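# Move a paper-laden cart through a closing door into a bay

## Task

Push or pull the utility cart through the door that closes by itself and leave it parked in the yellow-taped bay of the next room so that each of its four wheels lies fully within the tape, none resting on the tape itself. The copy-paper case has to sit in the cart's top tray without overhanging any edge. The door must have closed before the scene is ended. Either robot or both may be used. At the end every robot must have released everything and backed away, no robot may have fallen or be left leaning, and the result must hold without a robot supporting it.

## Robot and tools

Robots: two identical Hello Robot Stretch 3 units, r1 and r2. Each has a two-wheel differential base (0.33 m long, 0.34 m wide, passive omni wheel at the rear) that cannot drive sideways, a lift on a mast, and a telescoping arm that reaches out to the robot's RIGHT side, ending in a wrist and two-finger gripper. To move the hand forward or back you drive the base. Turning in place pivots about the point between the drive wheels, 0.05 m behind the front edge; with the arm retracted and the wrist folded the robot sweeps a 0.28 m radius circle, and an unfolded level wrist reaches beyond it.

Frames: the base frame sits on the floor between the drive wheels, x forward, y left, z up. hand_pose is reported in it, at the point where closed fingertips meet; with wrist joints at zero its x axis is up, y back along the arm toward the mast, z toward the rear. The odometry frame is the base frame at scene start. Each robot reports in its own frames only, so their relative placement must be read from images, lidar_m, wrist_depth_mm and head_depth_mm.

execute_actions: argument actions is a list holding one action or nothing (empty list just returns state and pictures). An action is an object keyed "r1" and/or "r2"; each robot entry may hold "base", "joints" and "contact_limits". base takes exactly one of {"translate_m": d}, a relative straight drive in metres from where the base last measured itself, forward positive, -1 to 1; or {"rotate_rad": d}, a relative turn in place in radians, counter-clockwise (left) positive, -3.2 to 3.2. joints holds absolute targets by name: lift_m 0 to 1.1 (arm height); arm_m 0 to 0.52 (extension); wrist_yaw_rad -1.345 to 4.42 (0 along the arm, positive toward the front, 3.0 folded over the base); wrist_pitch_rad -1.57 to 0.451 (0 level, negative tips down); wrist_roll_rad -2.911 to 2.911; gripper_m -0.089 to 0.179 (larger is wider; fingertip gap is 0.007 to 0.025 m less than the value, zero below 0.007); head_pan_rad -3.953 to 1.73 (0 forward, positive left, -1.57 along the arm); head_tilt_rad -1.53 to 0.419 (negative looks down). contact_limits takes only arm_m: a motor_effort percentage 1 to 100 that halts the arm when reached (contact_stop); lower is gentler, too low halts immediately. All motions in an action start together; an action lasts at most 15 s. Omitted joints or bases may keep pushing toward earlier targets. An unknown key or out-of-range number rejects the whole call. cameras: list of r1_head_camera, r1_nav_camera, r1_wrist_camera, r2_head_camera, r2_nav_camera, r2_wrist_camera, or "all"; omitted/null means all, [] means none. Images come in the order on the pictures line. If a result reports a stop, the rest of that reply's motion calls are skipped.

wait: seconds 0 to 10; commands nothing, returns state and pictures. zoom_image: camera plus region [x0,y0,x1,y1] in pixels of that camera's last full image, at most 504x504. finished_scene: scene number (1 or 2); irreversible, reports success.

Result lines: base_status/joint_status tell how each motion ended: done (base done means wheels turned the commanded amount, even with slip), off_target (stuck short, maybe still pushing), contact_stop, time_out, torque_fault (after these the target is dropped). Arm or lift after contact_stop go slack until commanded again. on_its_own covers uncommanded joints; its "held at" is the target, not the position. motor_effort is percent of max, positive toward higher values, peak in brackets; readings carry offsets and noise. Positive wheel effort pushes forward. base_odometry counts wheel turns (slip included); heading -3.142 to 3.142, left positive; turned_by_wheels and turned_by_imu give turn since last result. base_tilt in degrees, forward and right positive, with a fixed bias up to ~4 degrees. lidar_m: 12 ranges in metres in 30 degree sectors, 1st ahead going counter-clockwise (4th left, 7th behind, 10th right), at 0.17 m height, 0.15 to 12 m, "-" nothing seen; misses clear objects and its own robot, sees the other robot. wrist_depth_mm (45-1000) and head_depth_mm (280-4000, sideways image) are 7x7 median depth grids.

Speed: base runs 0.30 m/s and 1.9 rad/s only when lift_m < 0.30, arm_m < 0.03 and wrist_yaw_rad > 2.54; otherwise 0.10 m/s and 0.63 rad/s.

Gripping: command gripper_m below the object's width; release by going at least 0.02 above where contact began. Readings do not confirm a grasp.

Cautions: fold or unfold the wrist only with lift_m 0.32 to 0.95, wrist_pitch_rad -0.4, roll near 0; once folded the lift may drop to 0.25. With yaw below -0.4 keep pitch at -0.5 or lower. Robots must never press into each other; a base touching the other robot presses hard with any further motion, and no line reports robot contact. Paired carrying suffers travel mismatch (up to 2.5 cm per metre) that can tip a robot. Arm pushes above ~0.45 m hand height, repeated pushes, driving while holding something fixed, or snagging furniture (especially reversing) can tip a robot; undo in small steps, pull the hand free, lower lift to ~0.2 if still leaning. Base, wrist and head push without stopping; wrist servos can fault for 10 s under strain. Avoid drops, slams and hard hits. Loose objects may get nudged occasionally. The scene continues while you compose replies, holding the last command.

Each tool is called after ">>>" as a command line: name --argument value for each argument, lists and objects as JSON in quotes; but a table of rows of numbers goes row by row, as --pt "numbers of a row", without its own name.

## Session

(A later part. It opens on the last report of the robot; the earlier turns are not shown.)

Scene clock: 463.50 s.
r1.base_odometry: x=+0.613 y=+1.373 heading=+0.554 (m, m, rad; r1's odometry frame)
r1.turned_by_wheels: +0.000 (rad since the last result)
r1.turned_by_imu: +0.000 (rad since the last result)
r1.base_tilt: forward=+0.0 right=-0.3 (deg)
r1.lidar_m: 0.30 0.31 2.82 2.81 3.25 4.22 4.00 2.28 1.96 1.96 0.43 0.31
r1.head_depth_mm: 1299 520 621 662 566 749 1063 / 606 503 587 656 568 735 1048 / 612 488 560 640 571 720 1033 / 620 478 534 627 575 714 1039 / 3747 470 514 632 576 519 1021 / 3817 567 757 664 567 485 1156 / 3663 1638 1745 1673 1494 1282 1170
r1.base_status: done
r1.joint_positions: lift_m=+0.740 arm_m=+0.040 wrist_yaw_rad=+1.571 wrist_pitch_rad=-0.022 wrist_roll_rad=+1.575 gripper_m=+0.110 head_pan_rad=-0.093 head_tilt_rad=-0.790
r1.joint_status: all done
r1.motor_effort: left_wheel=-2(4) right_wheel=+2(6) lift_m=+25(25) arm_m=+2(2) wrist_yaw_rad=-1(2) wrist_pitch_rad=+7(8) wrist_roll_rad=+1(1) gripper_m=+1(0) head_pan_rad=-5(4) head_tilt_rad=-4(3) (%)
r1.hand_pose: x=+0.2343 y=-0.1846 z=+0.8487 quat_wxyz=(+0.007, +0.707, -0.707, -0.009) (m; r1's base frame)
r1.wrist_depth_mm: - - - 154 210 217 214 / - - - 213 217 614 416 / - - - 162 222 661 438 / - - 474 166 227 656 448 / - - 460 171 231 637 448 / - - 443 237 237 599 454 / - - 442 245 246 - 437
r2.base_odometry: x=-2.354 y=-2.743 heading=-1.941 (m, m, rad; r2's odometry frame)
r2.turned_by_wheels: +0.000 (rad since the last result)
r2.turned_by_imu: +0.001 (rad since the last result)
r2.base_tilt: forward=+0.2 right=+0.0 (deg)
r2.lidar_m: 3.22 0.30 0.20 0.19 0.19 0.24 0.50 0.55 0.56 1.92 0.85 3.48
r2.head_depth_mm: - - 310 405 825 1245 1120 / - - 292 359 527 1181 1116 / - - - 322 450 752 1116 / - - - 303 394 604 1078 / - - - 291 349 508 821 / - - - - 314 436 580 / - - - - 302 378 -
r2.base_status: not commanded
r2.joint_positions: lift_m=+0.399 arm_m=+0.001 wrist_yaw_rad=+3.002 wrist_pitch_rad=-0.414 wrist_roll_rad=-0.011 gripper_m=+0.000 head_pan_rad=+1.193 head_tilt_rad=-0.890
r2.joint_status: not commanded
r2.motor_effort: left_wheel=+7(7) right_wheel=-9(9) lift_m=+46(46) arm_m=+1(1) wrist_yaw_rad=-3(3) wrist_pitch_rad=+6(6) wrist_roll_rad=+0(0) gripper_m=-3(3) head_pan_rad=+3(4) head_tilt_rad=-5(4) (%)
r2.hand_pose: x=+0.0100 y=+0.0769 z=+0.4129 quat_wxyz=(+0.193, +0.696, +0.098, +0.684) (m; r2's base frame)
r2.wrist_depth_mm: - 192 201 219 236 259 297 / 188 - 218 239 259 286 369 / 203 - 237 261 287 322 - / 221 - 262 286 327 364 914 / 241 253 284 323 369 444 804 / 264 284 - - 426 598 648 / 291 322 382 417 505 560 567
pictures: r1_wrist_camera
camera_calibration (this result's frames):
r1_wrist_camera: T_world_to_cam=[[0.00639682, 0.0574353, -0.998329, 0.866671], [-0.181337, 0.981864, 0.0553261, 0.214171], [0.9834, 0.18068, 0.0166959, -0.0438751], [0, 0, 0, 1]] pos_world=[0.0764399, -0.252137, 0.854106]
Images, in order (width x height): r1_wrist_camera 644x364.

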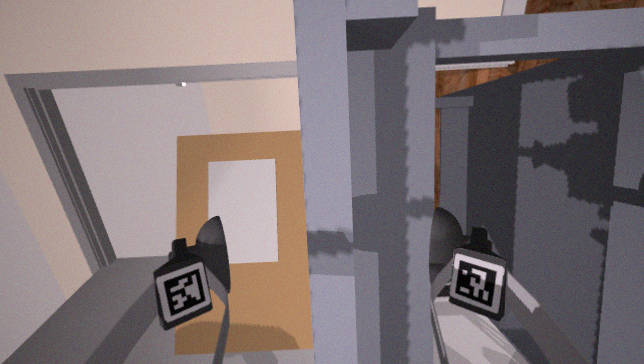

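>>> execute_actions --actions '[{"r1":{"base":{"translate_m":0.015},"joints":{"gripper_m":-0.03,"head_tilt_rad":-0.6,"head_pan_rad":0.0}}}]' --cameras '[]'

>>> execute_actions --actions '[{"r1":{"base":{"translate_m":0.25}},"r2":{"base":{"translate_m":0.2}}}]' --cameras '["r1_head_camera","r1_nav_camera","r2_nav_camera"]'

Scene clock: 465.70 s.
r1.base_odometry: x=+0.625 y=+1.381 heading=+0.554 (m, m, rad; r1's odometry frame)
r1.turned_by_wheels: +0.000 (rad since the last result)
r1.turned_by_imu: +0.000 (rad since the last result)
r1.base_tilt: forward=+0.1 right=-0.4 (deg)
r1.lidar_m: 0.28 0.29 2.81 2.81 3.27 4.24 3.99 2.29 1.96 1.97 0.41 0.29
r1.head_depth_mm: 3725 - 515 563 633 554 408 / 3912 - 502 543 620 555 409 / 3987 - 499 525 609 557 411 / - - 504 506 585 560 412 / - - 593 700 660 563 413 / - 3865 1751 1819 1625 548 415 / 1367 1414 1413 1548 1631 1469 1251
r1.base_status: done
r1.joint_positions: lift_m=+0.740 arm_m=+0.040 wrist_yaw_rad=+1.570 wrist_pitch_rad=-0.024 wrist_roll_rad=+1.575 gripper_m=-0.029 head_pan_rad=-0.007 head_tilt_rad=-0.606
r1.joint_status: all done
r1.motor_effort: left_wheel=-2(4) right_wheel=-4(4) lift_m=+25(25) arm_m=+1(2) wrist_yaw_rad=+0(1) wrist_pitch_rad=+8(9) wrist_roll_rad=+2(2) gripper_m=-24(100) head_pan_rad=+5(21) head_tilt_rad=+3(17) (%)
r1.hand_pose: x=+0.2342 y=-0.1848 z=+0.8484 quat_wxyz=(+0.007, +0.707, -0.707, -0.010) (m; r1's base frame)
r1.wrist_depth_mm: - - - 139 195 201 202 / - - - 143 200 657 415 / - - - 146 206 670 436 / - - 453 150 210 670 450 / - - 451 153 215 685 453 / - - 428 157 224 672 451 / - - 429 225 227 597 455
r2.base_odometry: x=-2.354 y=-2.743 heading=-1.941 (m, m, rad; r2's odometry frame)
r2.turned_by_wheels: +0.000 (rad since the last result)
r2.turned_by_imu: +0.000 (rad since the last result)
r2.base_tilt: forward=+0.2 right=-0.1 (deg)
r2.lidar_m: 3.23 0.30 0.20 0.19 0.19 0.24 0.50 0.55 0.56 1.93 0.85 3.46
r2.head_depth_mm: - - 310 406 825 1245 1113 / - - 292 359 526 1186 1118 / - - - 321 450 751 1113 / - - - 303 393 604 1081 / - - - 291 350 505 820 / - - - - 314 435 579 / - - - - 302 378 -
r2.base_status: not commanded
r2.joint_positions: lift_m=+0.399 arm_m=+0.001 wrist_yaw_rad=+3.002 wrist_pitch_rad=-0.414 wrist_roll_rad=-0.011 gripper_m=+0.000 head_pan_rad=+1.193 head_tilt_rad=-0.890
r2.joint_status: not commanded
r2.motor_effort: left_wheel=+7(7) right_wheel=-9(9) lift_m=+45(45) arm_m=+0(1) wrist_yaw_rad=-2(1) wrist_pitch_rad=+6(6) wrist_roll_rad=+0(0) gripper_m=-4(3) head_pan_rad=+3(4) head_tilt_rad=-5(5) (%)
r2.hand_pose: x=+0.0100 y=+0.0769 z=+0.4129 quat_wxyz=(+0.193, +0.696, +0.098, +0.684) (m; r2's base frame)
r2.wrist_depth_mm: - 193 202 217 237 259 296 / 189 - 218 238 260 288 369 / 203 - 236 259 289 322 - / 220 - 262 288 322 366 933 / 241 256 287 324 368 441 776 / 263 282 - - 423 600 651 / 291 322 378 432 509 566 566
pictures: none
No camera images: the call's "cameras" was empty. Leave "cameras" out to get every camera's image.

Scene clock: 469.27 s.
r1.base_odometry: x=+0.838 y=+1.513 heading=+0.554 (m, m, rad; r1's odometry frame)
r1.turned_by_wheels: +0.000 (rad since the last result)
r1.turned_by_imu: -0.003 (rad since the last result)
r1.base_tilt: forward=+0.1 right=-0.5 (deg)
r1.lidar_m: 0.29 0.31 0.78 2.74 3.18 4.50 4.17 2.36 2.03 2.03 0.39 0.30
r1.head_depth_mm: 3597 3809 506 548 627 552 408 / 3672 3976 497 536 616 555 447 / 3767 - 501 522 607 558 457 / 3895 - 557 573 638 559 421 / - - 2974 1587 677 550 467 / - - 2850 1653 1618 1458 1172 / 1333 1260 1316 1353 1442 1414 1252
r1.base_status: done
r1.joint_positions: lift_m=+0.740 arm_m=+0.040 wrist_yaw_rad=+1.496 wrist_pitch_rad=-0.027 wrist_roll_rad=+1.575 gripper_m=-0.026 head_pan_rad=-0.007 head_tilt_rad=-0.606
r1.joint_status: not commanded
r1.on_its_own: wrist_yaw_rad is held at +1.519, not at your +1.570, by its stall guard, which is still easing
r1.motor_effort: left_wheel=-4(5) right_wheel=+8(26) lift_m=+25(25) arm_m=-1(2) wrist_yaw_rad=+20(34) wrist_pitch_rad=+9(10) wrist_roll_rad=+1(1) gripper_m=-22(24) head_pan_rad=+4(5) head_tilt_rad=+2(2) (%)
r1.hand_pose: x=+0.2334 y=-0.2040 z=+0.8475 quat_wxyz=(+0.008, +0.680, -0.733, -0.011) (m; r1's base frame)
r1.wrist_depth_mm: - - - 136 193 199 198 / - - - 139 197 667 414 / - - - 142 201 642 434 / - - 447 147 205 671 438 / - - 437 149 212 673 445 / - - 423 152 220 664 450 / - - 425 191 225 599 457
r2.base_odometry: x=-2.427 y=-2.930 heading=-1.940 (m, m, rad; r2's odometry frame)
r2.turned_by_wheels: +0.001 (rad since the last result)
r2.turned_by_imu: +0.002 (rad since the last result)
r2.base_tilt: forward=+0.1 right=-0.1 (deg)
r2.lidar_m: 3.05 3.09 0.22 0.20 0.20 0.24 0.43 0.50 0.48 0.77 0.77 3.25
r2.head_depth_mm: 2542 2196 1873 1605 1401 1239 1119 / - 312 397 1567 1395 1243 1114 / - 290 336 440 639 1220 1116 / - 289 330 381 508 783 1103 / - - - 308 394 566 882 / - - - 293 347 473 623 / - - - - 313 401 -
r2.base_status: done
r2.joint_positions: lift_m=+0.399 arm_m=+0.001 wrist_yaw_rad=+3.002 wrist_pitch_rad=-0.414 wrist_roll_rad=-0.011 gripper_m=+0.000 head_pan_rad=+1.193 head_tilt_rad=-0.890
r2.joint_status: not commanded
r2.motor_effort: left_wheel=+11(14) right_wheel=-15(15) lift_m=+46(45) arm_m=+1(0) wrist_yaw_rad=-3(2) wrist_pitch_rad=+6(6) wrist_roll_rad=+0(0) gripper_m=-3(3) head_pan_rad=+2(2) head_tilt_rad=-4(5) (%)
r2.hand_pose: x=+0.0100 y=+0.0769 z=+0.4129 quat_wxyz=(+0.193, +0.696, +0.098, +0.684) (m; r2's base frame)
r2.wrist_depth_mm: - 201 214 236 298 - - / 191 - 230 258 325 - - / 206 - 250 283 364 - - / 222 - 276 313 412 945 977 / 241 257 301 356 465 770 765 / 263 289 - - 612 656 650 / 288 318 400 458 555 563 571
pictures: r1_head_camera (sideways: a quarter turn clockwise sets it upright), r1_nav_camera (sideways: a quarter turn counterclockwise sets it upright), r2_nav_camera (sideways: a quarter turn counterclockwise sets it upright)
camera_calibration (this result's frames):
r1_head_camera: T_world_to_cam=[[-0.599445, 0.0090599, -0.800365, 1.06764], [-0.0150148, 0.999633, 0.0225611, -0.0265346], [0.800275, 0.0255414, -0.599089, 0.727465], [0, 0, 0, 1]] pos_world=[0.0574204, -0.0017283, 1.29091]
r1_nav_camera: T_world_to_cam=[[0.538573, 0.0419355, 0.841535, -1.06007], [0.0151755, -0.999081, 0.0400742, 0.00608275], [0.842442, -0.00881211, -0.538714, 0.656892], [0, 0, 0, 1]] pos_world=[0.0174391, 0.0563204, 1.24572]
r2_nav_camera: T_world_to_cam=[[0.287477, 0.721437, 0.629989, -0.774397], [0.92638, -0.376496, 0.0084211, 0.0347799], [0.243264, 0.581188, -0.776558, 0.959529], [0, 0, 0, 1]] pos_world=[-0.0430167, 0.0141058, 1.2327]
Images, in order (width x height): r1_head_camera 896x504, r1_nav_camera 672x504, r2_nav_camera 672x504.

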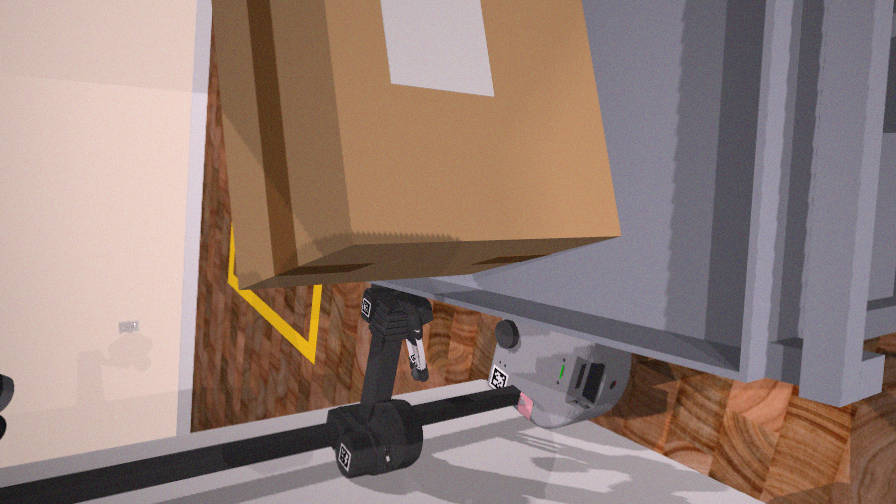

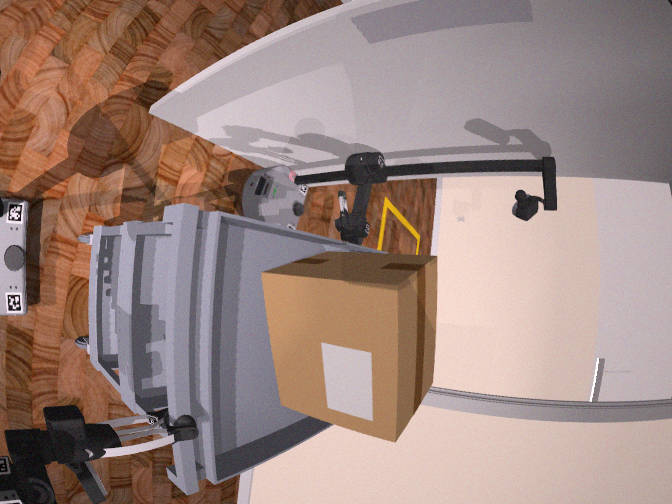

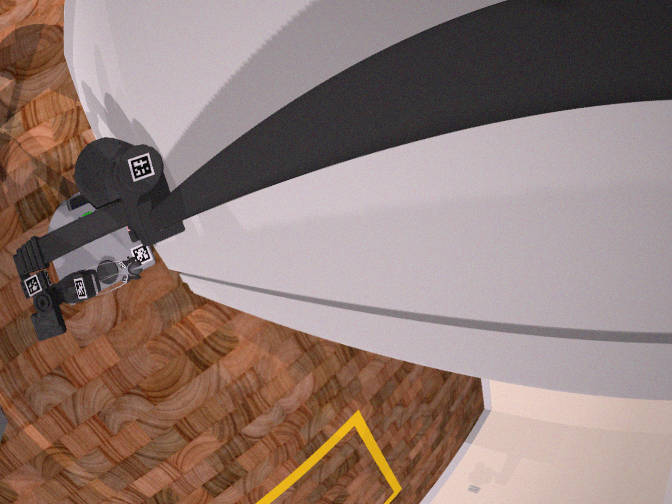

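>>> execute_actions --actions '[{"r1":{"joints":{"arm_m":0.16,"wrist_yaw_rad":1.66},"contact_limits":{"arm_m":34}}}]' --cameras '[]'

>>> execute_actions --actions '[{"r1":{"base":{"translate_m":0.2}},"r2":{"base":{"translate_m":0.25}}}]' --cameras '["r1_head_camera","r1_nav_camera","r2_nav_camera"]'

Scene clock: 471.70 s.
r1.base_odometry: x=+0.838 y=+1.513 heading=+0.554 (m, m, rad; r1's odometry frame)
r1.turned_by_wheels: +0.001 (rad since the last result)
r1.turned_by_imu: +0.001 (rad since the last result)
r1.base_tilt: forward=+0.1 right=-0.4 (deg)
r1.lidar_m: 0.27 0.83 0.78 2.74 3.18 4.50 4.13 2.36 2.03 2.03 0.40 0.29
r1.head_depth_mm: 3550 3808 492 524 612 554 435 / 3712 3912 496 503 589 556 437 / 3767 - 504 503 587 558 436 / 3865 - 621 711 655 548 437 / 3952 - 2958 2037 1587 1452 1242 / - - 2826 1646 1618 1459 1240 / 1329 1254 1322 1353 1447 1408 1248
r1.base_status: not commanded
r1.joint_positions: lift_m=+0.740 arm_m=+0.159 wrist_yaw_rad=+1.700 wrist_pitch_rad=-0.024 wrist_roll_rad=+1.575 gripper_m=-0.026 head_pan_rad=-0.007 head_tilt_rad=-0.606
r1.joint_status: wrist_yaw_rad off_target (ended at +1.700, target +1.660); the others done
r1.on_its_own: wrist_yaw_rad is at rest, and its effort (-36) is outside its rest range (-12 to +12)
r1.motor_effort: left_wheel=+6(7) right_wheel=-10(14) lift_m=+25(25) arm_m=+4(5) wrist_yaw_rad=-36(63) wrist_pitch_rad=+8(9) wrist_roll_rad=+1(2) gripper_m=-22(22) head_pan_rad=+5(6) head_tilt_rad=+3(3) (%)
r1.contact_limits: arm_m 34 (drawing in: default 16, maximum 26; extending or still: default 21, maximum 34)
r1.hand_pose: x=+0.2321 y=-0.2715 z=+0.8483 quat_wxyz=(+0.008, +0.751, -0.660, -0.009) (m; r1's base frame)
r1.wrist_depth_mm: - - - 127 183 188 188 / - - - 133 189 633 439 / - - 444 139 198 650 437 / - - 446 146 206 668 441 / - - 446 151 216 675 446 / - - 443 158 - 634 454 / - - - 234 239 - 456
r2.base_odometry: x=-2.427 y=-2.930 heading=-1.940 (m, m, rad; r2's odometry frame)
r2.turned_by_wheels: +0.000 (rad since the last result)
r2.turned_by_imu: +0.001 (rad since the last result)
r2.base_tilt: forward=+0.1 right=-0.1 (deg)
r2.lidar_m: 3.05 3.10 0.22 0.20 0.20 0.24 0.43 0.51 0.50 0.77 0.77 3.26
r2.head_depth_mm: 2520 2216 1876 1606 1406 1237 1119 / - 311 397 1577 1397 1242 1110 / - 290 336 440 639 1219 1117 / - 290 329 382 510 781 1106 / - - - 308 394 566 879 / - - - 292 347 473 624 / - - - - 313 401 -
r2.base_status: not commanded
r2.joint_positions: lift_m=+0.399 arm_m=+0.001 wrist_yaw_rad=+3.002 wrist_pitch_rad=-0.414 wrist_roll_rad=-0.011 gripper_m=+0.000 head_pan_rad=+1.193 head_tilt_rad=-0.890
r2.joint_status: not commanded
r2.motor_effort: left_wheel=+12(11) right_wheel=-15(15) lift_m=+45(45) arm_m=+1(1) wrist_yaw_rad=-3(3) wrist_pitch_rad=+6(6) wrist_roll_rad=+0(0) gripper_m=-3(4) head_pan_rad=+3(2) head_tilt_rad=-5(5) (%)
r2.hand_pose: x=+0.0100 y=+0.0769 z=+0.4129 quat_wxyz=(+0.193, +0.696, +0.098, +0.684) (m; r2's base frame)
r2.wrist_depth_mm: - 202 213 238 298 - - / 191 - 231 258 326 - - / 206 - 250 282 362 - - / 223 - 273 312 407 960 956 / 241 256 300 351 470 760 778 / 263 286 - - 615 639 655 / 288 319 403 453 554 561 561
pictures: none
No camera images: the call's "cameras" was empty. Leave "cameras" out to get every camera's image.

Scene clock: 476.40 s.
r1.base_odometry: x=+1.008 y=+1.618 heading=+0.554 (m, m, rad; r1's odometry frame)
r1.turned_by_wheels: +0.000 (rad since the last result)
r1.turned_by_imu: -0.005 (rad since the last result)
r1.base_tilt: forward=+0.1 right=-0.4 (deg)
r1.lidar_m: 0.29 0.69 2.27 2.69 3.12 4.69 4.28 2.43 2.08 2.08 0.40 0.30
r1.head_depth_mm: 3411 3691 493 520 611 553 408 / 3554 3794 498 505 590 555 410 / 3584 3871 583 628 635 558 452 / 3662 3878 1409 477 541 570 455 / 310 349 400 485 632 795 1195 / 386 471 583 624 577 1391 1248 / 503 376 418 1585 1762 1466 1252
r1.base_status: done
r1.joint_positions: lift_m=+0.740 arm_m=+0.160 wrist_yaw_rad=+1.624 wrist_pitch_rad=-0.025 wrist_roll_rad=+1.575 gripper_m=-0.026 head_pan_rad=-0.007 head_tilt_rad=-0.606
r1.joint_status: not commanded
r1.on_its_own: wrist_yaw_rad is held at +1.618, not at your +1.660, by its stall guard, which is not easing now
r1.motor_effort: left_wheel=+0(8) right_wheel=-2(30) lift_m=+25(25) arm_m=-1(3) wrist_yaw_rad=-6(41) wrist_pitch_rad=+9(10) wrist_roll_rad=+1(2) gripper_m=-22(22) head_pan_rad=+4(5) head_tilt_rad=+3(2) (%)
r1.hand_pose: x=+0.2338 y=-0.2914 z=+0.8480 quat_wxyz=(+0.008, +0.726, -0.688, -0.010) (m; r1's base frame)
r1.wrist_depth_mm: 887 891 933 125 180 186 187 / 939 965 - 130 188 666 436 / - - 439 136 195 651 436 / - - 443 143 202 667 441 / - - 434 146 213 688 450 / - - 445 153 - 637 451 / 996 922 663 232 234 586 460
r2.base_odometry: x=-2.517 y=-3.163 heading=-1.940 (m, m, rad; r2's odometry frame)
r2.turned_by_wheels: +0.000 (rad since the last result)
r2.turned_by_imu: +0.002 (rad since the last result)
r2.base_tilt: forward=+0.2 right=-0.1 (deg)
r2.lidar_m: 2.80 2.85 2.29 0.28 0.26 0.26 0.30 0.51 0.52 0.73 2.66 2.99
r2.head_depth_mm: 2541 2257 1890 1603 1396 1246 1119 / 2407 2268 1858 1608 1402 1238 1117 / 2284 2248 1863 1592 1393 1243 1115 / 2165 2230 1832 1601 1392 1237 1115 / 2084 2236 1852 1597 1397 1234 1122 / 1975 2166 1853 1587 1381 810 914 / 1891 2079 1854 1516 493 594 -
r2.base_status: done
r2.joint_positions: lift_m=+0.399 arm_m=+0.001 wrist_yaw_rad=+3.002 wrist_pitch_rad=-0.414 wrist_roll_rad=-0.011 gripper_m=+0.000 head_pan_rad=+1.194 head_tilt_rad=-0.891
r2.joint_status: not commanded
r2.motor_effort: left_wheel=+1(15) right_wheel=+0(64) lift_m=+46(46) arm_m=+1(0) wrist_yaw_rad=-3(3) wrist_pitch_rad=+6(6) wrist_roll_rad=+0(0) gripper_m=-4(4) head_pan_rad=+2(3) head_tilt_rad=-5(4) (%)
r2.hand_pose: x=+0.0101 y=+0.0769 z=+0.4129 quat_wxyz=(+0.193, +0.696, +0.098, +0.684) (m; r2's base frame)
r2.wrist_depth_mm: - 272 - - - - - / 228 - - - - - - / 243 - 341 - - - - / 260 - 380 943 951 947 956 / 271 305 416 787 750 760 779 / 287 335 - - 658 645 670 / 296 370 536 554 542 549 562
pictures: r1_head_camera (sideways: a quarter turn clockwise sets it upright), r1_nav_camera (sideways: a quarter turn counterclockwise sets it upright), r2_nav_camera (sideways: a quarter turn counterclockwise sets it upright)
camera_calibration (this result's frames):
r1_head_camera: T_world_to_cam=[[-0.599264, 0.00901231, -0.800501, 1.06782], [-0.0150971, 0.999632, 0.0225561, -0.0265276], [0.800409, 0.0256023, -0.598907, 0.727227], [0, 0, 0, 1]] pos_world=[0.057423, -0.00172435, 1.29093]
r1_nav_camera: T_world_to_cam=[[0.538378, 0.0419784, 0.841657, -1.06023], [0.0152436, -0.99908, 0.0400793, 0.00607573], [0.842566, -0.00874789, -0.538523, 0.656642], [0, 0, 0, 1]] pos_world=[0.0174475, 0.0563211, 1.24572]
r2_nav_camera: T_world_to_cam=[[0.28681, 0.722038, 0.629604, -0.773892], [0.926789, -0.375488, 0.00842518, 0.0347721], [0.242492, 0.581094, -0.77687, 0.959939], [0, 0, 0, 1]] pos_world=[-0.0430445, 0.0140208, 1.2327]
Images, in order (width x height): r1_head_camera 896x504, r1_nav_camera 672x504, r2_nav_camera 672x504.

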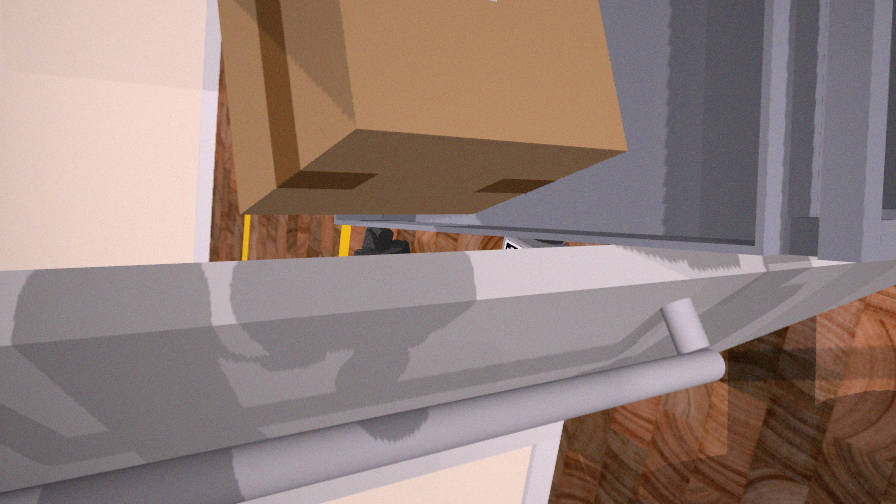

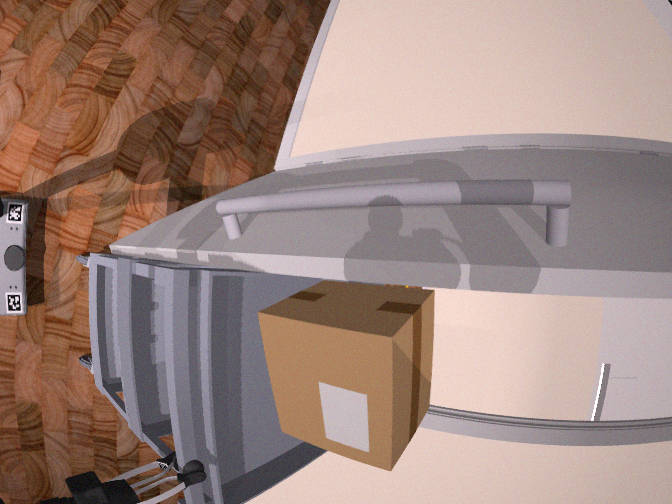

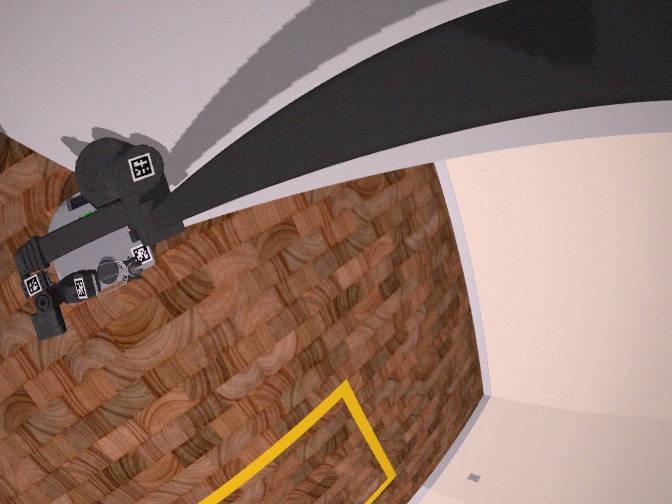

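>>> execute_actions --actions '[{"r2":{"joints":{"head_pan_rad":-2.3,"head_tilt_rad":-0.8}}}]' --cameras '["r2_head_camera","r2_nav_camera"]'

Scene clock: 480.13 s.
r1.base_odometry: x=+1.008 y=+1.618 heading=+0.554 (m, m, rad; r1's odometry frame)
r1.turned_by_wheels: +0.000 (rad since the last result)
r1.turned_by_imu: +0.000 (rad since the last result)
r1.base_tilt: forward=+0.1 right=-0.4 (deg)
r1.lidar_m: 0.29 0.69 2.27 2.69 3.11 4.67 4.29 2.42 2.08 2.08 0.40 0.30
r1.head_depth_mm: 3413 3675 493 520 611 553 408 / 3519 3758 497 505 590 556 409 / 3619 3887 583 625 636 558 452 / 3607 3857 1410 477 540 569 455 / 310 349 400 486 631 793 1190 / 386 472 583 627 577 1397 1251 / 503 376 418 1584 1763 1467 1258
r1.base_status: not commanded
r1.joint_positions: lift_m=+0.740 arm_m=+0.160 wrist_yaw_rad=+1.624 wrist_pitch_rad=-0.025 wrist_roll_rad=+1.575 gripper_m=-0.026 head_pan_rad=-0.007 head_tilt_rad=-0.606
r1.joint_status: not commanded
r1.on_its_own: wrist_yaw_rad is held at +1.618, not at your +1.660, by its stall guard, which is not easing now
r1.motor_effort: left_wheel=+0(0) right_wheel=-2(2) lift_m=+26(25) arm_m=-1(1) wrist_yaw_rad=-6(7) wrist_pitch_rad=+8(8) wrist_roll_rad=+2(1) gripper_m=-21(21) head_pan_rad=+6(4) head_tilt_rad=+4(3) (%)
r1.hand_pose: x=+0.2338 y=-0.2914 z=+0.8480 quat_wxyz=(+0.008, +0.726, -0.688, -0.010) (m; r1's base frame)
r1.wrist_depth_mm: 890 905 894 125 179 186 187 / 964 947 - 130 187 640 435 / - - 443 135 195 651 437 / - - 443 143 204 672 439 / - - 442 146 214 666 443 / - - 438 154 - 649 459 / 984 908 656 231 234 582 459
r2.base_odometry: x=-2.517 y=-3.163 heading=-1.940 (m, m, rad; r2's odometry frame)
r2.turned_by_wheels: +0.000 (rad since the last result)
r2.turned_by_imu: +0.001 (rad since the last result)
r2.base_tilt: forward=+0.1 right=-0.1 (deg)
r2.lidar_m: 2.81 2.85 2.29 0.28 0.26 0.26 0.30 0.51 0.53 0.73 2.65 3.00
r2.head_depth_mm: 3385 923 912 877 842 810 777 / 644 731 856 1179 1300 1211 1099 / 649 716 780 1045 1326 1273 1152 / 670 741 799 1016 996 1236 1165 / 679 767 798 1086 1264 1273 1163 / 2654 932 781 1102 1373 1264 1127 / 2557 2562 870 1618 1459 1273 1125
r2.base_status: not commanded
r2.joint_positions: lift_m=+0.399 arm_m=+0.001 wrist_yaw_rad=+3.002 wrist_pitch_rad=-0.414 wrist_roll_rad=-0.011 gripper_m=+0.000 head_pan_rad=-2.293 head_tilt_rad=-0.804
r2.joint_status: all done
r2.motor_effort: left_wheel=+1(1) right_wheel=+0(0) lift_m=+46(46) arm_m=+1(0) wrist_yaw_rad=-3(2) wrist_pitch_rad=+6(6) wrist_roll_rad=+0(0) gripper_m=-4(3) head_pan_rad=-4(44) head_tilt_rad=+1(13) (%)
r2.hand_pose: x=+0.0101 y=+0.0769 z=+0.4129 quat_wxyz=(+0.193, +0.696, +0.098, +0.684) (m; r2's base frame)
r2.wrist_depth_mm: - 271 - - - - - / 229 - - - - - - / 244 - 343 - - - - / 257 - 379 917 954 965 968 / 271 309 417 811 779 767 776 / 282 335 - - 644 651 642 / 296 369 544 554 564 562 566
pictures: r2_head_camera (sideways: a quarter turn clockwise sets it upright), r2_nav_camera (sideways: a quarter turn counterclockwise sets it upright)
camera_calibration (this result's frames):
r2_head_camera: T_world_to_cam=[[0.476096, 0.586654, -0.65511, 0.868989], [0.774106, -0.633041, -0.00431603, 0.00171792], [-0.417244, -0.50507, -0.755521, 0.949649], [0, 0, 0, 1]] pos_world=[-0.0188168, -0.0290692, 1.28677]
r2_nav_camera: T_world_to_cam=[[-0.476306, -0.539267, 0.694495, -0.853792], [-0.744554, 0.667518, 0.00768068, 0.0459357], [-0.46773, -0.513431, -0.719456, 0.88961], [0, 0, 0, 1]] pos_world=[0.0436318, -0.0343315, 1.23264]
Images, in order (width x height): r2_head_camera 896x504, r2_nav_camera 672x504.

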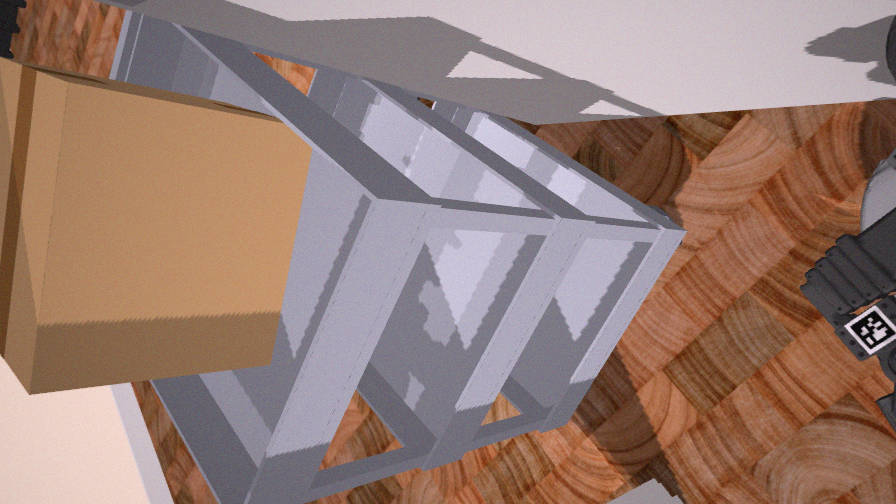

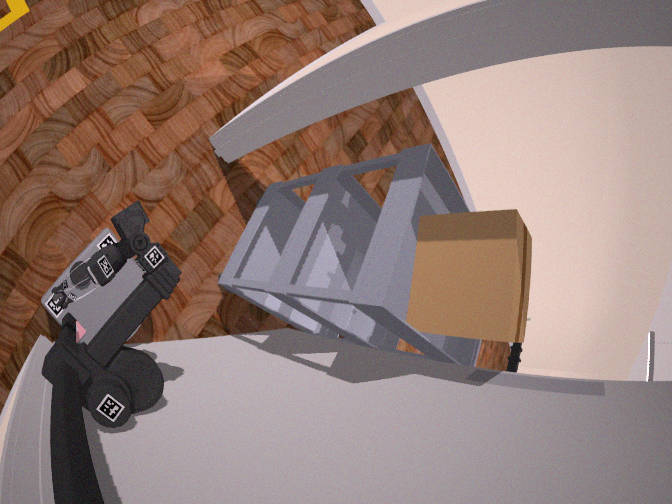

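>>> execute_actions --actions '[{"r2":{"base":{"translate_m":0.2},"joints":{"wrist_yaw_rad":1.2}}}]' --cameras '[]'

>>> execute_actions --actions '[{"r2":{"base":{"rotate_rad":-0.75},"joints":{"wrist_yaw_rad":0.0,"lift_m":1.08,"head_pan_rad":-1.57,"head_tilt_rad":-0.7,"gripper_m":0.09}}}]' --cameras '["r2_head_camera","r2_nav_camera"]'

Scene clock: 484.10 s.
r1.base_odometry: x=+1.008 y=+1.618 heading=+0.554 (m, m, rad; r1's odometry frame)
r1.turned_by_wheels: +0.000 (rad since the last result)
r1.turned_by_imu: +0.000 (rad since the last result)
r1.base_tilt: forward=+0.0 right=-0.4 (deg)
r1.lidar_m: 0.29 0.69 2.27 2.69 3.11 4.70 4.29 2.43 2.08 2.08 0.40 0.30
r1.head_depth_mm: 3395 3664 492 520 611 555 407 / 3527 3836 497 504 590 555 410 / 3622 3824 585 626 634 558 452 / 3652 3894 1485 477 540 569 454 / 310 349 401 486 631 795 1188 / 386 471 584 626 577 1395 1245 / 502 376 418 1588 1759 1462 1250
r1.base_status: not commanded
r1.joint_positions: lift_m=+0.740 arm_m=+0.160 wrist_yaw_rad=+1.624 wrist_pitch_rad=-0.025 wrist_roll_rad=+1.575 gripper_m=-0.026 head_pan_rad=-0.007 head_tilt_rad=-0.606
r1.joint_status: not commanded
r1.on_its_own: wrist_yaw_rad is held at +1.618, not at your +1.660, by its stall guard, which is not easing now
r1.motor_effort: left_wheel=+0(0) right_wheel=-2(2) lift_m=+25(25) arm_m=-1(1) wrist_yaw_rad=-6(7) wrist_pitch_rad=+8(9) wrist_roll_rad=+2(2) gripper_m=-22(22) head_pan_rad=+5(5) head_tilt_rad=+2(3) (%)
r1.hand_pose: x=+0.2338 y=-0.2914 z=+0.8480 quat_wxyz=(+0.008, +0.726, -0.688, -0.010) (m; r1's base frame)
r1.wrist_depth_mm: 870 885 894 125 180 187 187 / 926 961 999 130 188 666 428 / - - 444 135 196 674 438 / - - 441 143 205 668 439 / - - 441 147 212 666 439 / - - 431 154 - 634 443 / 976 892 659 230 232 595 455
r2.base_odometry: x=-2.589 y=-3.349 heading=-1.940 (m, m, rad; r2's odometry frame)
r2.turned_by_wheels: +0.000 (rad since the last result)
r2.turned_by_imu: +0.001 (rad since the last result)
r2.base_tilt: forward=+0.2 right=-0.1 (deg)
r2.lidar_m: 2.60 2.65 2.32 1.29 0.36 0.39 0.46 0.68 0.74 0.76 2.63 2.78
r2.head_depth_mm: 738 832 1225 1344 1316 1236 1119 / 758 865 789 1068 1409 1273 1135 / 781 888 835 1123 1357 1273 1151 / 3064 941 1244 1182 1378 1278 1169 / 2966 942 1203 1386 1434 1271 1163 / 2751 2498 2052 1705 1394 1270 1142 / 2538 2597 1887 1007 1209 1262 1125
r2.base_status: done
r2.joint_positions: lift_m=+0.399 arm_m=+0.001 wrist_yaw_rad=+1.203 wrist_pitch_rad=-0.414 wrist_roll_rad=-0.011 gripper_m=+0.000 head_pan_rad=-2.293 head_tilt_rad=-0.804
r2.joint_status: all done
r2.motor_effort: left_wheel=+1(7) right_wheel=-1(3) lift_m=+45(45) arm_m=+0(1) wrist_yaw_rad=-4(7) wrist_pitch_rad=+6(6) wrist_roll_rad=+0(0) gripper_m=-4(4) head_pan_rad=-5(4) head_tilt_rad=+1(2) (%)
r2.hand_pose: x=+0.1884 y=-0.2267 z=+0.4129 quat_wxyz=(+0.656, +0.510, -0.484, +0.274) (m; r2's base frame)
r2.wrist_depth_mm: - - - - - - - / - - - - - - - / - - - - - - - / 891 906 932 907 940 943 980 / 746 766 756 798 764 763 782 / 627 641 658 - 635 650 661 / 548 543 542 557 555 555 555
pictures: none
No camera images: the call's "cameras" was empty. Leave "cameras" out to get every camera's image.

Scene clock: 491.10 s.
r1.base_odometry: x=+1.008 y=+1.618 heading=+0.554 (m, m, rad; r1's odometry frame)
r1.turned_by_wheels: +0.000 (rad since the last result)
r1.turned_by_imu: +0.001 (rad since the last result)
r1.base_tilt: forward=+0.1 right=-0.4 (deg)
r1.lidar_m: 0.29 0.69 2.27 2.70 3.11 4.71 4.28 2.43 2.08 2.08 0.40 0.30
r1.head_depth_mm: 3463 3685 493 520 611 554 408 / 3515 3790 496 505 589 556 409 / 3617 3871 582 627 635 557 452 / 1107 3834 2545 478 540 570 454 / 310 349 400 486 630 792 1194 / 386 472 583 627 577 1393 1241 / 503 377 418 1588 1766 1464 1253
r1.base_status: not commanded
r1.joint_positions: lift_m=+0.740 arm_m=+0.160 wrist_yaw_rad=+1.624 wrist_pitch_rad=-0.025 wrist_roll_rad=+1.575 gripper_m=-0.026 head_pan_rad=-0.007 head_tilt_rad=-0.606
r1.joint_status: not commanded
r1.on_its_own: wrist_yaw_rad is held at +1.618, not at your +1.660, by its stall guard, which is not easing now
r1.motor_effort: left_wheel=+0(1) right_wheel=-2(2) lift_m=+25(25) arm_m=-1(2) wrist_yaw_rad=-6(6) wrist_pitch_rad=+8(9) wrist_roll_rad=+2(2) gripper_m=-21(22) head_pan_rad=+5(5) head_tilt_rad=+3(2) (%)
r1.hand_pose: x=+0.2338 y=-0.2914 z=+0.8480 quat_wxyz=(+0.008, +0.726, -0.688, -0.010) (m; r1's base frame)
r1.wrist_depth_mm: 910 903 901 125 180 186 187 / 958 946 968 130 188 639 433 / - - 448 135 194 649 445 / - - 436 143 202 656 443 / - - 439 147 212 673 445 / - - 433 153 - 653 446 / 988 914 666 230 234 591 458
r2.base_odometry: x=-2.589 y=-3.349 heading=-2.690 (m, m, rad; r2's odometry frame)
r2.turned_by_wheels: -0.750 (rad since the last result)
r2.turned_by_imu: -0.750 (rad since the last result)
r2.base_tilt: forward=+0.2 right=-0.1 (deg)
r2.lidar_m: 2.90 2.61 2.60 2.61 2.17 0.49 0.37 0.42 0.58 0.68 0.76 2.59
r2.head_depth_mm: - - - - 1134 1194 1132 / - - - - - 1314 1171 / - - - - - 1306 1167 / 3138 - 961 - 1315 1329 1170 / 3049 3124 1008 1200 1423 1335 1162 / 2749 2963 1010 1785 1554 1322 1163 / 2531 2774 2342 1822 1097 1245 1156
r2.base_status: done
r2.joint_positions: lift_m=+1.079 arm_m=+0.001 wrist_yaw_rad=+0.002 wrist_pitch_rad=-0.414 wrist_roll_rad=-0.011 gripper_m=+0.090 head_pan_rad=-1.577 head_tilt_rad=-0.705
r2.joint_status: all done
r2.motor_effort: left_wheel=+3(8) right_wheel=-3(6) lift_m=+47(49) arm_m=+1(1) wrist_yaw_rad=-3(6) wrist_pitch_rad=+6(6) wrist_roll_rad=+0(0) gripper_m=+0(94) head_pan_rad=+2(38) head_tilt_rad=+2(11) (%)
r2.hand_pose: x=-0.0210 y=-0.3706 z=+1.0928 quat_wxyz=(+0.696, +0.147, -0.688, -0.144) (m; r2's base frame)
r2.wrist_depth_mm: - - - 780 - 639 435 / 461 - - 635 612 643 433 / 471 - 943 697 677 628 433 / 499 - 699 736 746 637 434 / 529 - - 960 846 631 433 / 612 637 910 865 - 637 440 / - 765 - - - 591 431
pictures: r2_head_camera (sideways: a quarter turn clockwise sets it upright), r2_nav_camera (sideways: a quarter turn counterclockwise sets it upright)
camera_calibration (this result's frames):
r2_head_camera: T_world_to_cam=[[-0.0261279, 0.686595, -0.726571, 0.965175], [0.999528, 0.029674, -0.00790238, 0.00501265], [0.0161345, -0.726435, -0.687046, 0.857952], [0, 0, 0, 1]] pos_world=[0.00636512, -0.0395869, 1.29076]
r2_nav_camera: T_world_to_cam=[[-0.00510304, -0.647253, 0.762258, -0.944981], [-0.999852, 0.0158434, 0.00675935, 0.0486915], [-0.0164517, -0.762111, -0.647237, 0.792924], [0, 0, 0, 1]] pos_world=[0.056907, -0.00811677, 1.2332]
Images, in order (width x height): r2_head_camera 896x504, r2_nav_camera 672x504.

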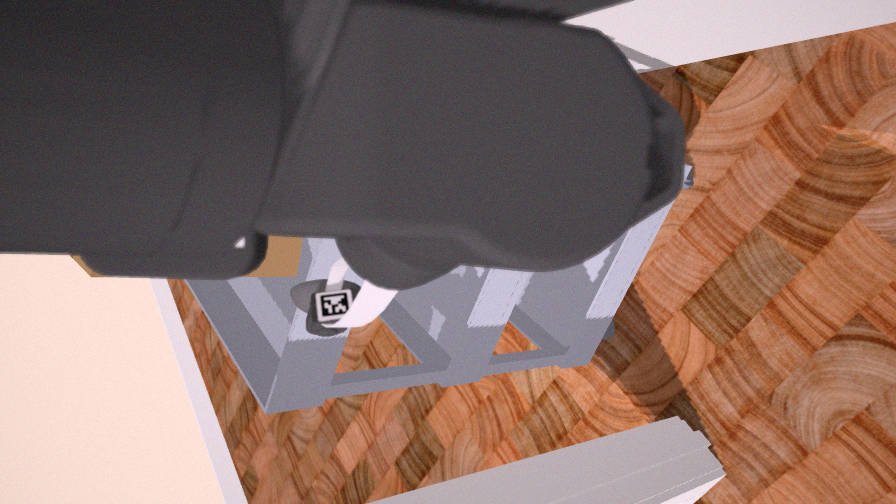

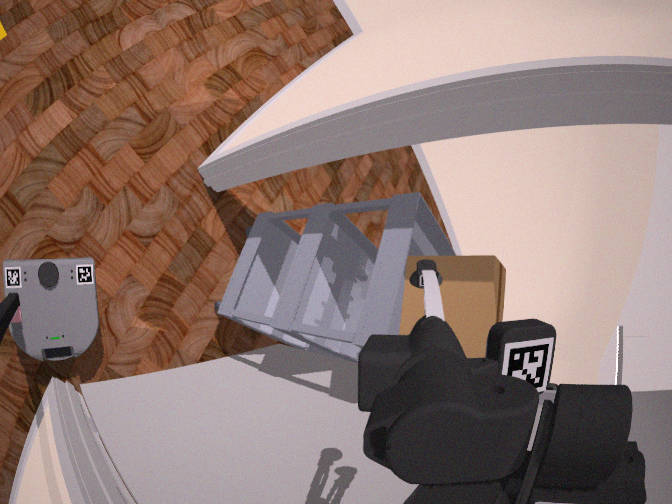

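>>> execute_actions --actions '[{"r2":{"joints":{"wrist_pitch_rad":-1.57,"wrist_roll_rad":1.05,"arm_m":0.3,"lift_m":1.1}}}]' --cameras '["r2_head_camera","r2_nav_camera","r2_wrist_camera"]'

Scene clock: 495.00 s.
r1.base_odometry: x=+1.008 y=+1.618 heading=+0.554 (m, m, rad; r1's odometry frame)
r1.turned_by_wheels: +0.000 (rad since the last result)
r1.turned_by_imu: +0.000 (rad since the last result)
r1.base_tilt: forward=+0.1 right=-0.4 (deg)
r1.lidar_m: 0.29 0.69 2.27 2.69 3.12 4.68 4.28 2.43 2.08 2.08 0.40 0.30
r1.head_depth_mm: 3391 3674 494 520 610 553 408 / 3517 3774 497 505 589 556 410 / 3446 3882 582 627 637 558 452 / 3597 3644 2558 477 540 569 456 / 310 349 400 486 631 792 1194 / 386 471 583 627 577 1390 1244 / 502 377 418 1587 1753 1466 1255
r1.base_status: not commanded
r1.joint_positions: lift_m=+0.740 arm_m=+0.160 wrist_yaw_rad=+1.624 wrist_pitch_rad=-0.025 wrist_roll_rad=+1.575 gripper_m=-0.026 head_pan_rad=-0.007 head_tilt_rad=-0.606
r1.joint_status: not commanded
r1.on_its_own: wrist_yaw_rad is held at +1.618, not at your +1.660, by its stall guard, which is not easing now
r1.motor_effort: left_wheel=+0(0) right_wheel=-2(2) lift_m=+26(25) arm_m=-1(2) wrist_yaw_rad=-6(6) wrist_pitch_rad=+8(8) wrist_roll_rad=+1(2) gripper_m=-22(22) head_pan_rad=+5(6) head_tilt_rad=+2(3) (%)
r1.hand_pose: x=+0.2338 y=-0.2914 z=+0.8480 quat_wxyz=(+0.008, +0.726, -0.688, -0.010) (m; r1's base frame)
r1.wrist_depth_mm: 895 915 898 125 180 187 187 / 935 951 989 130 187 650 435 / - - 445 135 196 665 431 / - - 447 143 204 669 441 / - - 439 146 213 677 447 / - - 436 154 - 642 453 / - 920 663 231 235 579 460
r2.base_odometry: x=-2.589 y=-3.349 heading=-2.690 (m, m, rad; r2's odometry frame)
r2.turned_by_wheels: +0.000 (rad since the last result)
r2.turned_by_imu: +0.001 (rad since the last result)
r2.base_tilt: forward=+0.2 right=-0.1 (deg)
r2.lidar_m: 2.90 2.61 2.60 2.61 2.17 0.49 0.37 0.42 0.58 0.68 0.75 2.60
r2.head_depth_mm: 1379 833 1100 1226 1214 1186 1128 / 810 848 896 1113 1462 1352 1170 / - - 902 1146 1077 1286 1164 / 3141 - 872 1209 1347 1331 1160 / 3022 3113 919 1205 1412 1333 1166 / 2752 2962 1012 1773 1554 1331 1162 / 2536 2780 2341 1833 1100 1249 1163
r2.base_status: not commanded
r2.joint_positions: lift_m=+1.099 arm_m=+0.300 wrist_yaw_rad=+0.001 wrist_pitch_rad=-1.548 wrist_roll_rad=+1.047 gripper_m=+0.090 head_pan_rad=-1.577 head_tilt_rad=-0.705
r2.joint_status: all done
joint sent to its limit — the command would take r2.wrist_pitch_rad past its lower limit, so that joint was sent only as far as its limit.
r2.motor_effort: left_wheel=+3(3) right_wheel=-2(2) lift_m=+48(48) arm_m=+4(2) wrist_yaw_rad=-2(4) wrist_pitch_rad=-3(6) wrist_roll_rad=+1(1) gripper_m=+0(1) head_pan_rad=+3(3) head_tilt_rad=+2(1) (%)
r2.hand_pose: x=-0.0216 y=-0.4262 z=+0.9813 quat_wxyz=(+0.186, +0.181, -0.690, -0.675) (m; r2's base frame)
r2.wrist_depth_mm: 597 604 707 - 796 608 481 / 630 629 892 - - 795 581 / 638 915 - - - - - / - - - - - - - / - 810 - - - - - / 544 672 - - - - - / 518 - - - - - -
pictures: r2_head_camera (sideways: a quarter turn clockwise sets it upright), r2_nav_camera (sideways: a quarter turn counterclockwise sets it upright), r2_wrist_camera
camera_calibration (this result's frames):
r2_head_camera: T_world_to_cam=[[-0.0261328, 0.68658, -0.726584, 0.965193], [0.999528, 0.0296807, -0.00790307, 0.00501355], [0.0161395, -0.726448, -0.687032, 0.857933], [0, 0, 0, 1]] pos_world=[0.00636539, -0.0395871, 1.29076]
r2_nav_camera: T_world_to_cam=[[-0.00509847, -0.647238, 0.762271, -0.944997], [-0.999852, 0.0158366, 0.00675916, 0.0486918], [-0.0164465, -0.762123, -0.647223, 0.792905], [0, 0, 0, 1]] pos_world=[0.056907, -0.00811774, 1.2332]
r2_wrist_camera: T_world_to_cam=[[-0.509635, 0.8598, 0.0318691, 0.313883], [0.853385, 0.500422, 0.145983, 0.125852], [0.109568, 0.101595, -0.988774, 1.18299], [0, 0, 0, 1]] pos_world=[-0.0770524, -0.453041, 1.14133]
Images, in order (width x height): r2_head_camera 896x504, r2_nav_camera 672x504, r2_wrist_camera 644x364.

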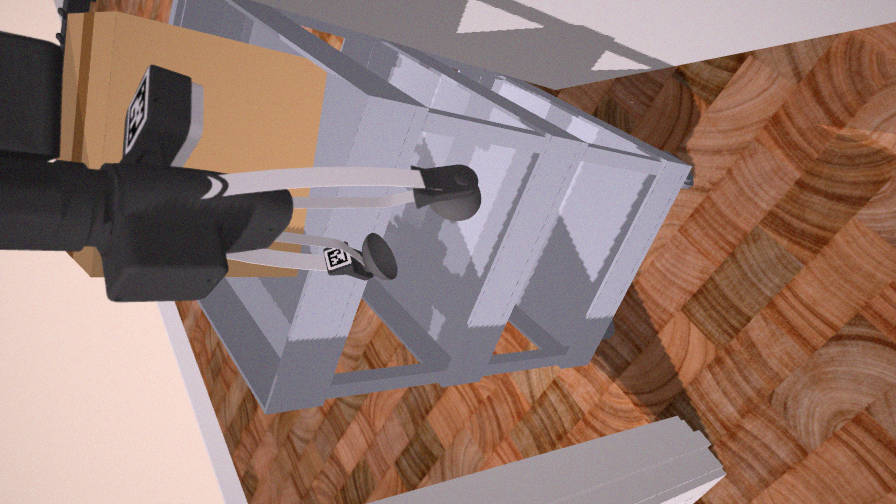

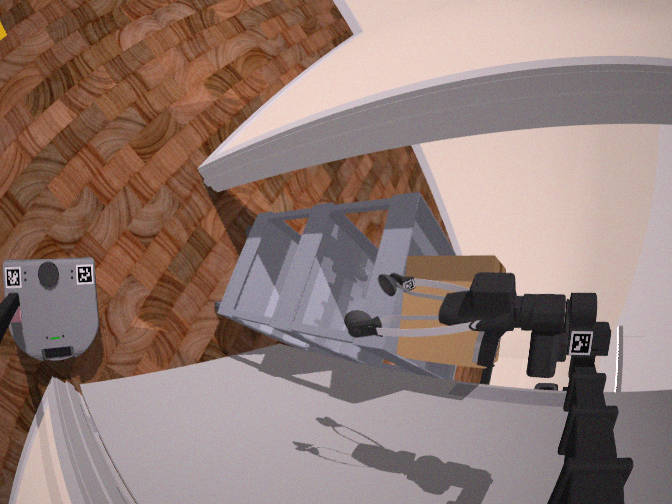

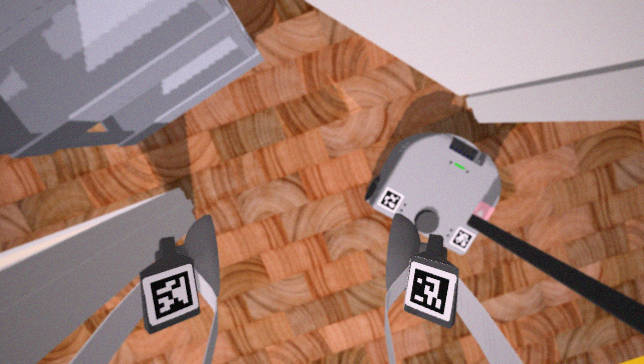

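>>> execute_actions --actions '[{"r2":{"base":{"translate_m":-0.04},"joints":{"wrist_roll_rad":-1.05,"wrist_pitch_rad":-1.3,"arm_m":0.44}}}]' --cameras '["r2_head_camera","r2_wrist_camera"]'

Scene clock: 497.63 s.
r1.base_odometry: x=+1.008 y=+1.618 heading=+0.554 (m, m, rad; r1's odometry frame)
r1.turned_by_wheels: +0.000 (rad since the last result)
r1.turned_by_imu: +0.000 (rad since the last result)
r1.base_tilt: forward=+0.1 right=-0.4 (deg)
r1.lidar_m: 0.29 0.69 2.27 2.69 3.12 4.71 4.29 2.43 2.08 2.08 0.40 0.30
r1.head_depth_mm: 3432 3608 492 519 610 553 408 / 3464 3776 497 505 590 556 410 / 831 3872 583 625 637 558 452 / 3609 3835 2559 477 540 569 455 / 310 349 400 486 631 796 1194 / 386 472 584 626 578 1390 1247 / 503 376 418 1590 1751 1473 1250
r1.base_status: not commanded
r1.joint_positions: lift_m=+0.740 arm_m=+0.160 wrist_yaw_rad=+1.624 wrist_pitch_rad=-0.025 wrist_roll_rad=+1.575 gripper_m=-0.026 head_pan_rad=-0.007 head_tilt_rad=-0.606
r1.joint_status: not commanded
r1.on_its_own: wrist_yaw_rad is held at +1.618, not at your +1.660, by its stall guard, which is not easing now
r1.motor_effort: left_wheel=+1(0) right_wheel=-2(2) lift_m=+26(25) arm_m=-1(2) wrist_yaw_rad=-6(6) wrist_pitch_rad=+9(8) wrist_roll_rad=+1(1) gripper_m=-22(22) head_pan_rad=+4(5) head_tilt_rad=+2(3) (%)
r1.hand_pose: x=+0.2338 y=-0.2914 z=+0.8480 quat_wxyz=(+0.008, +0.726, -0.688, -0.010) (m; r1's base frame)
r1.wrist_depth_mm: 911 908 883 125 180 186 187 / 947 965 - 130 188 642 438 / - - 447 135 195 662 438 / - - 443 142 202 656 445 / - - 441 147 213 677 445 / - - 441 153 - 636 451 / - 916 672 231 232 595 453
r2.base_odometry: x=-2.553 y=-3.332 heading=-2.690 (m, m, rad; r2's odometry frame)
r2.turned_by_wheels: +0.000 (rad since the last result)
r2.turned_by_imu: +0.001 (rad since the last result)
r2.base_tilt: forward=+0.2 right=-0.1 (deg)
r2.lidar_m: 2.93 2.64 2.63 2.58 2.15 0.43 0.32 0.38 0.52 0.67 0.78 2.62
r2.head_depth_mm: - 1172 1069 1117 1095 1072 1054 / 913 814 896 1253 1470 1338 1170 / 3681 836 905 1111 1080 1289 1171 / 3178 866 845 1209 1319 1311 1163 / 3011 1122 947 1209 1419 1330 1158 / 2800 2969 950 1205 1486 1331 1165 / 2601 2790 2344 1881 1247 1274 1160
r2.base_status: done
r2.joint_positions: lift_m=+1.099 arm_m=+0.440 wrist_yaw_rad=+0.001 wrist_pitch_rad=-1.306 wrist_roll_rad=-1.046 gripper_m=+0.090 head_pan_rad=-1.577 head_tilt_rad=-0.705
r2.joint_status: all done
r2.motor_effort: left_wheel=+3(4) right_wheel=-2(8) lift_m=+47(48) arm_m=+4(4) wrist_yaw_rad=-1(2) wrist_pitch_rad=+3(4) wrist_roll_rad=-1(2) gripper_m=+0(0) head_pan_rad=+2(3) head_tilt_rad=+2(2) (%)
r2.hand_pose: x=-0.0214 y=-0.6286 z=+0.9845 quat_wxyz=(+0.767, +0.587, -0.205, -0.158) (m; r2's base frame)
r2.wrist_depth_mm: 950 - - 661 380 319 251 / 967 - - 591 379 341 264 / 926 - - 614 387 358 276 / 952 - - 664 386 393 289 / 974 - - 583 391 406 305 / 944 - - 897 - 494 449 / - - 910 717 560 466 407
pictures: r2_head_camera (sideways: a quarter turn clockwise sets it upright), r2_wrist_camera
camera_calibration (this result's frames):
r2_head_camera: T_world_to_cam=[[-0.0261442, 0.686561, -0.726602, 0.965216], [0.999528, 0.029697, -0.00790399, 0.00501476], [0.0161513, -0.726465, -0.687013, 0.857909], [0, 0, 0, 1]] pos_world=[0.00636604, -0.0395874, 1.29076]
r2_wrist_camera: T_world_to_cam=[[-0.490363, -0.826613, 0.276143, -0.812196], [-0.856243, 0.516009, 0.0241537, 0.319621], [-0.162458, -0.224601, -0.960813, 0.968241], [0, 0, 0, 1]] pos_world=[0.032701, -0.618831, 1.14686]
Images, in order (width x height): r2_head_camera 896x504, r2_wrist_camera 644x364.

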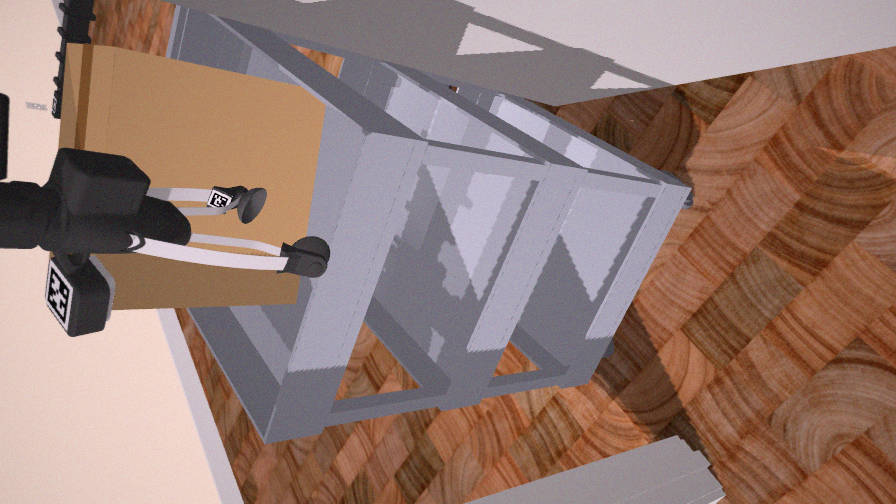

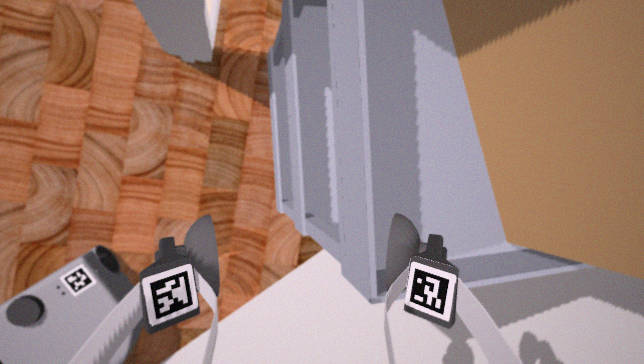

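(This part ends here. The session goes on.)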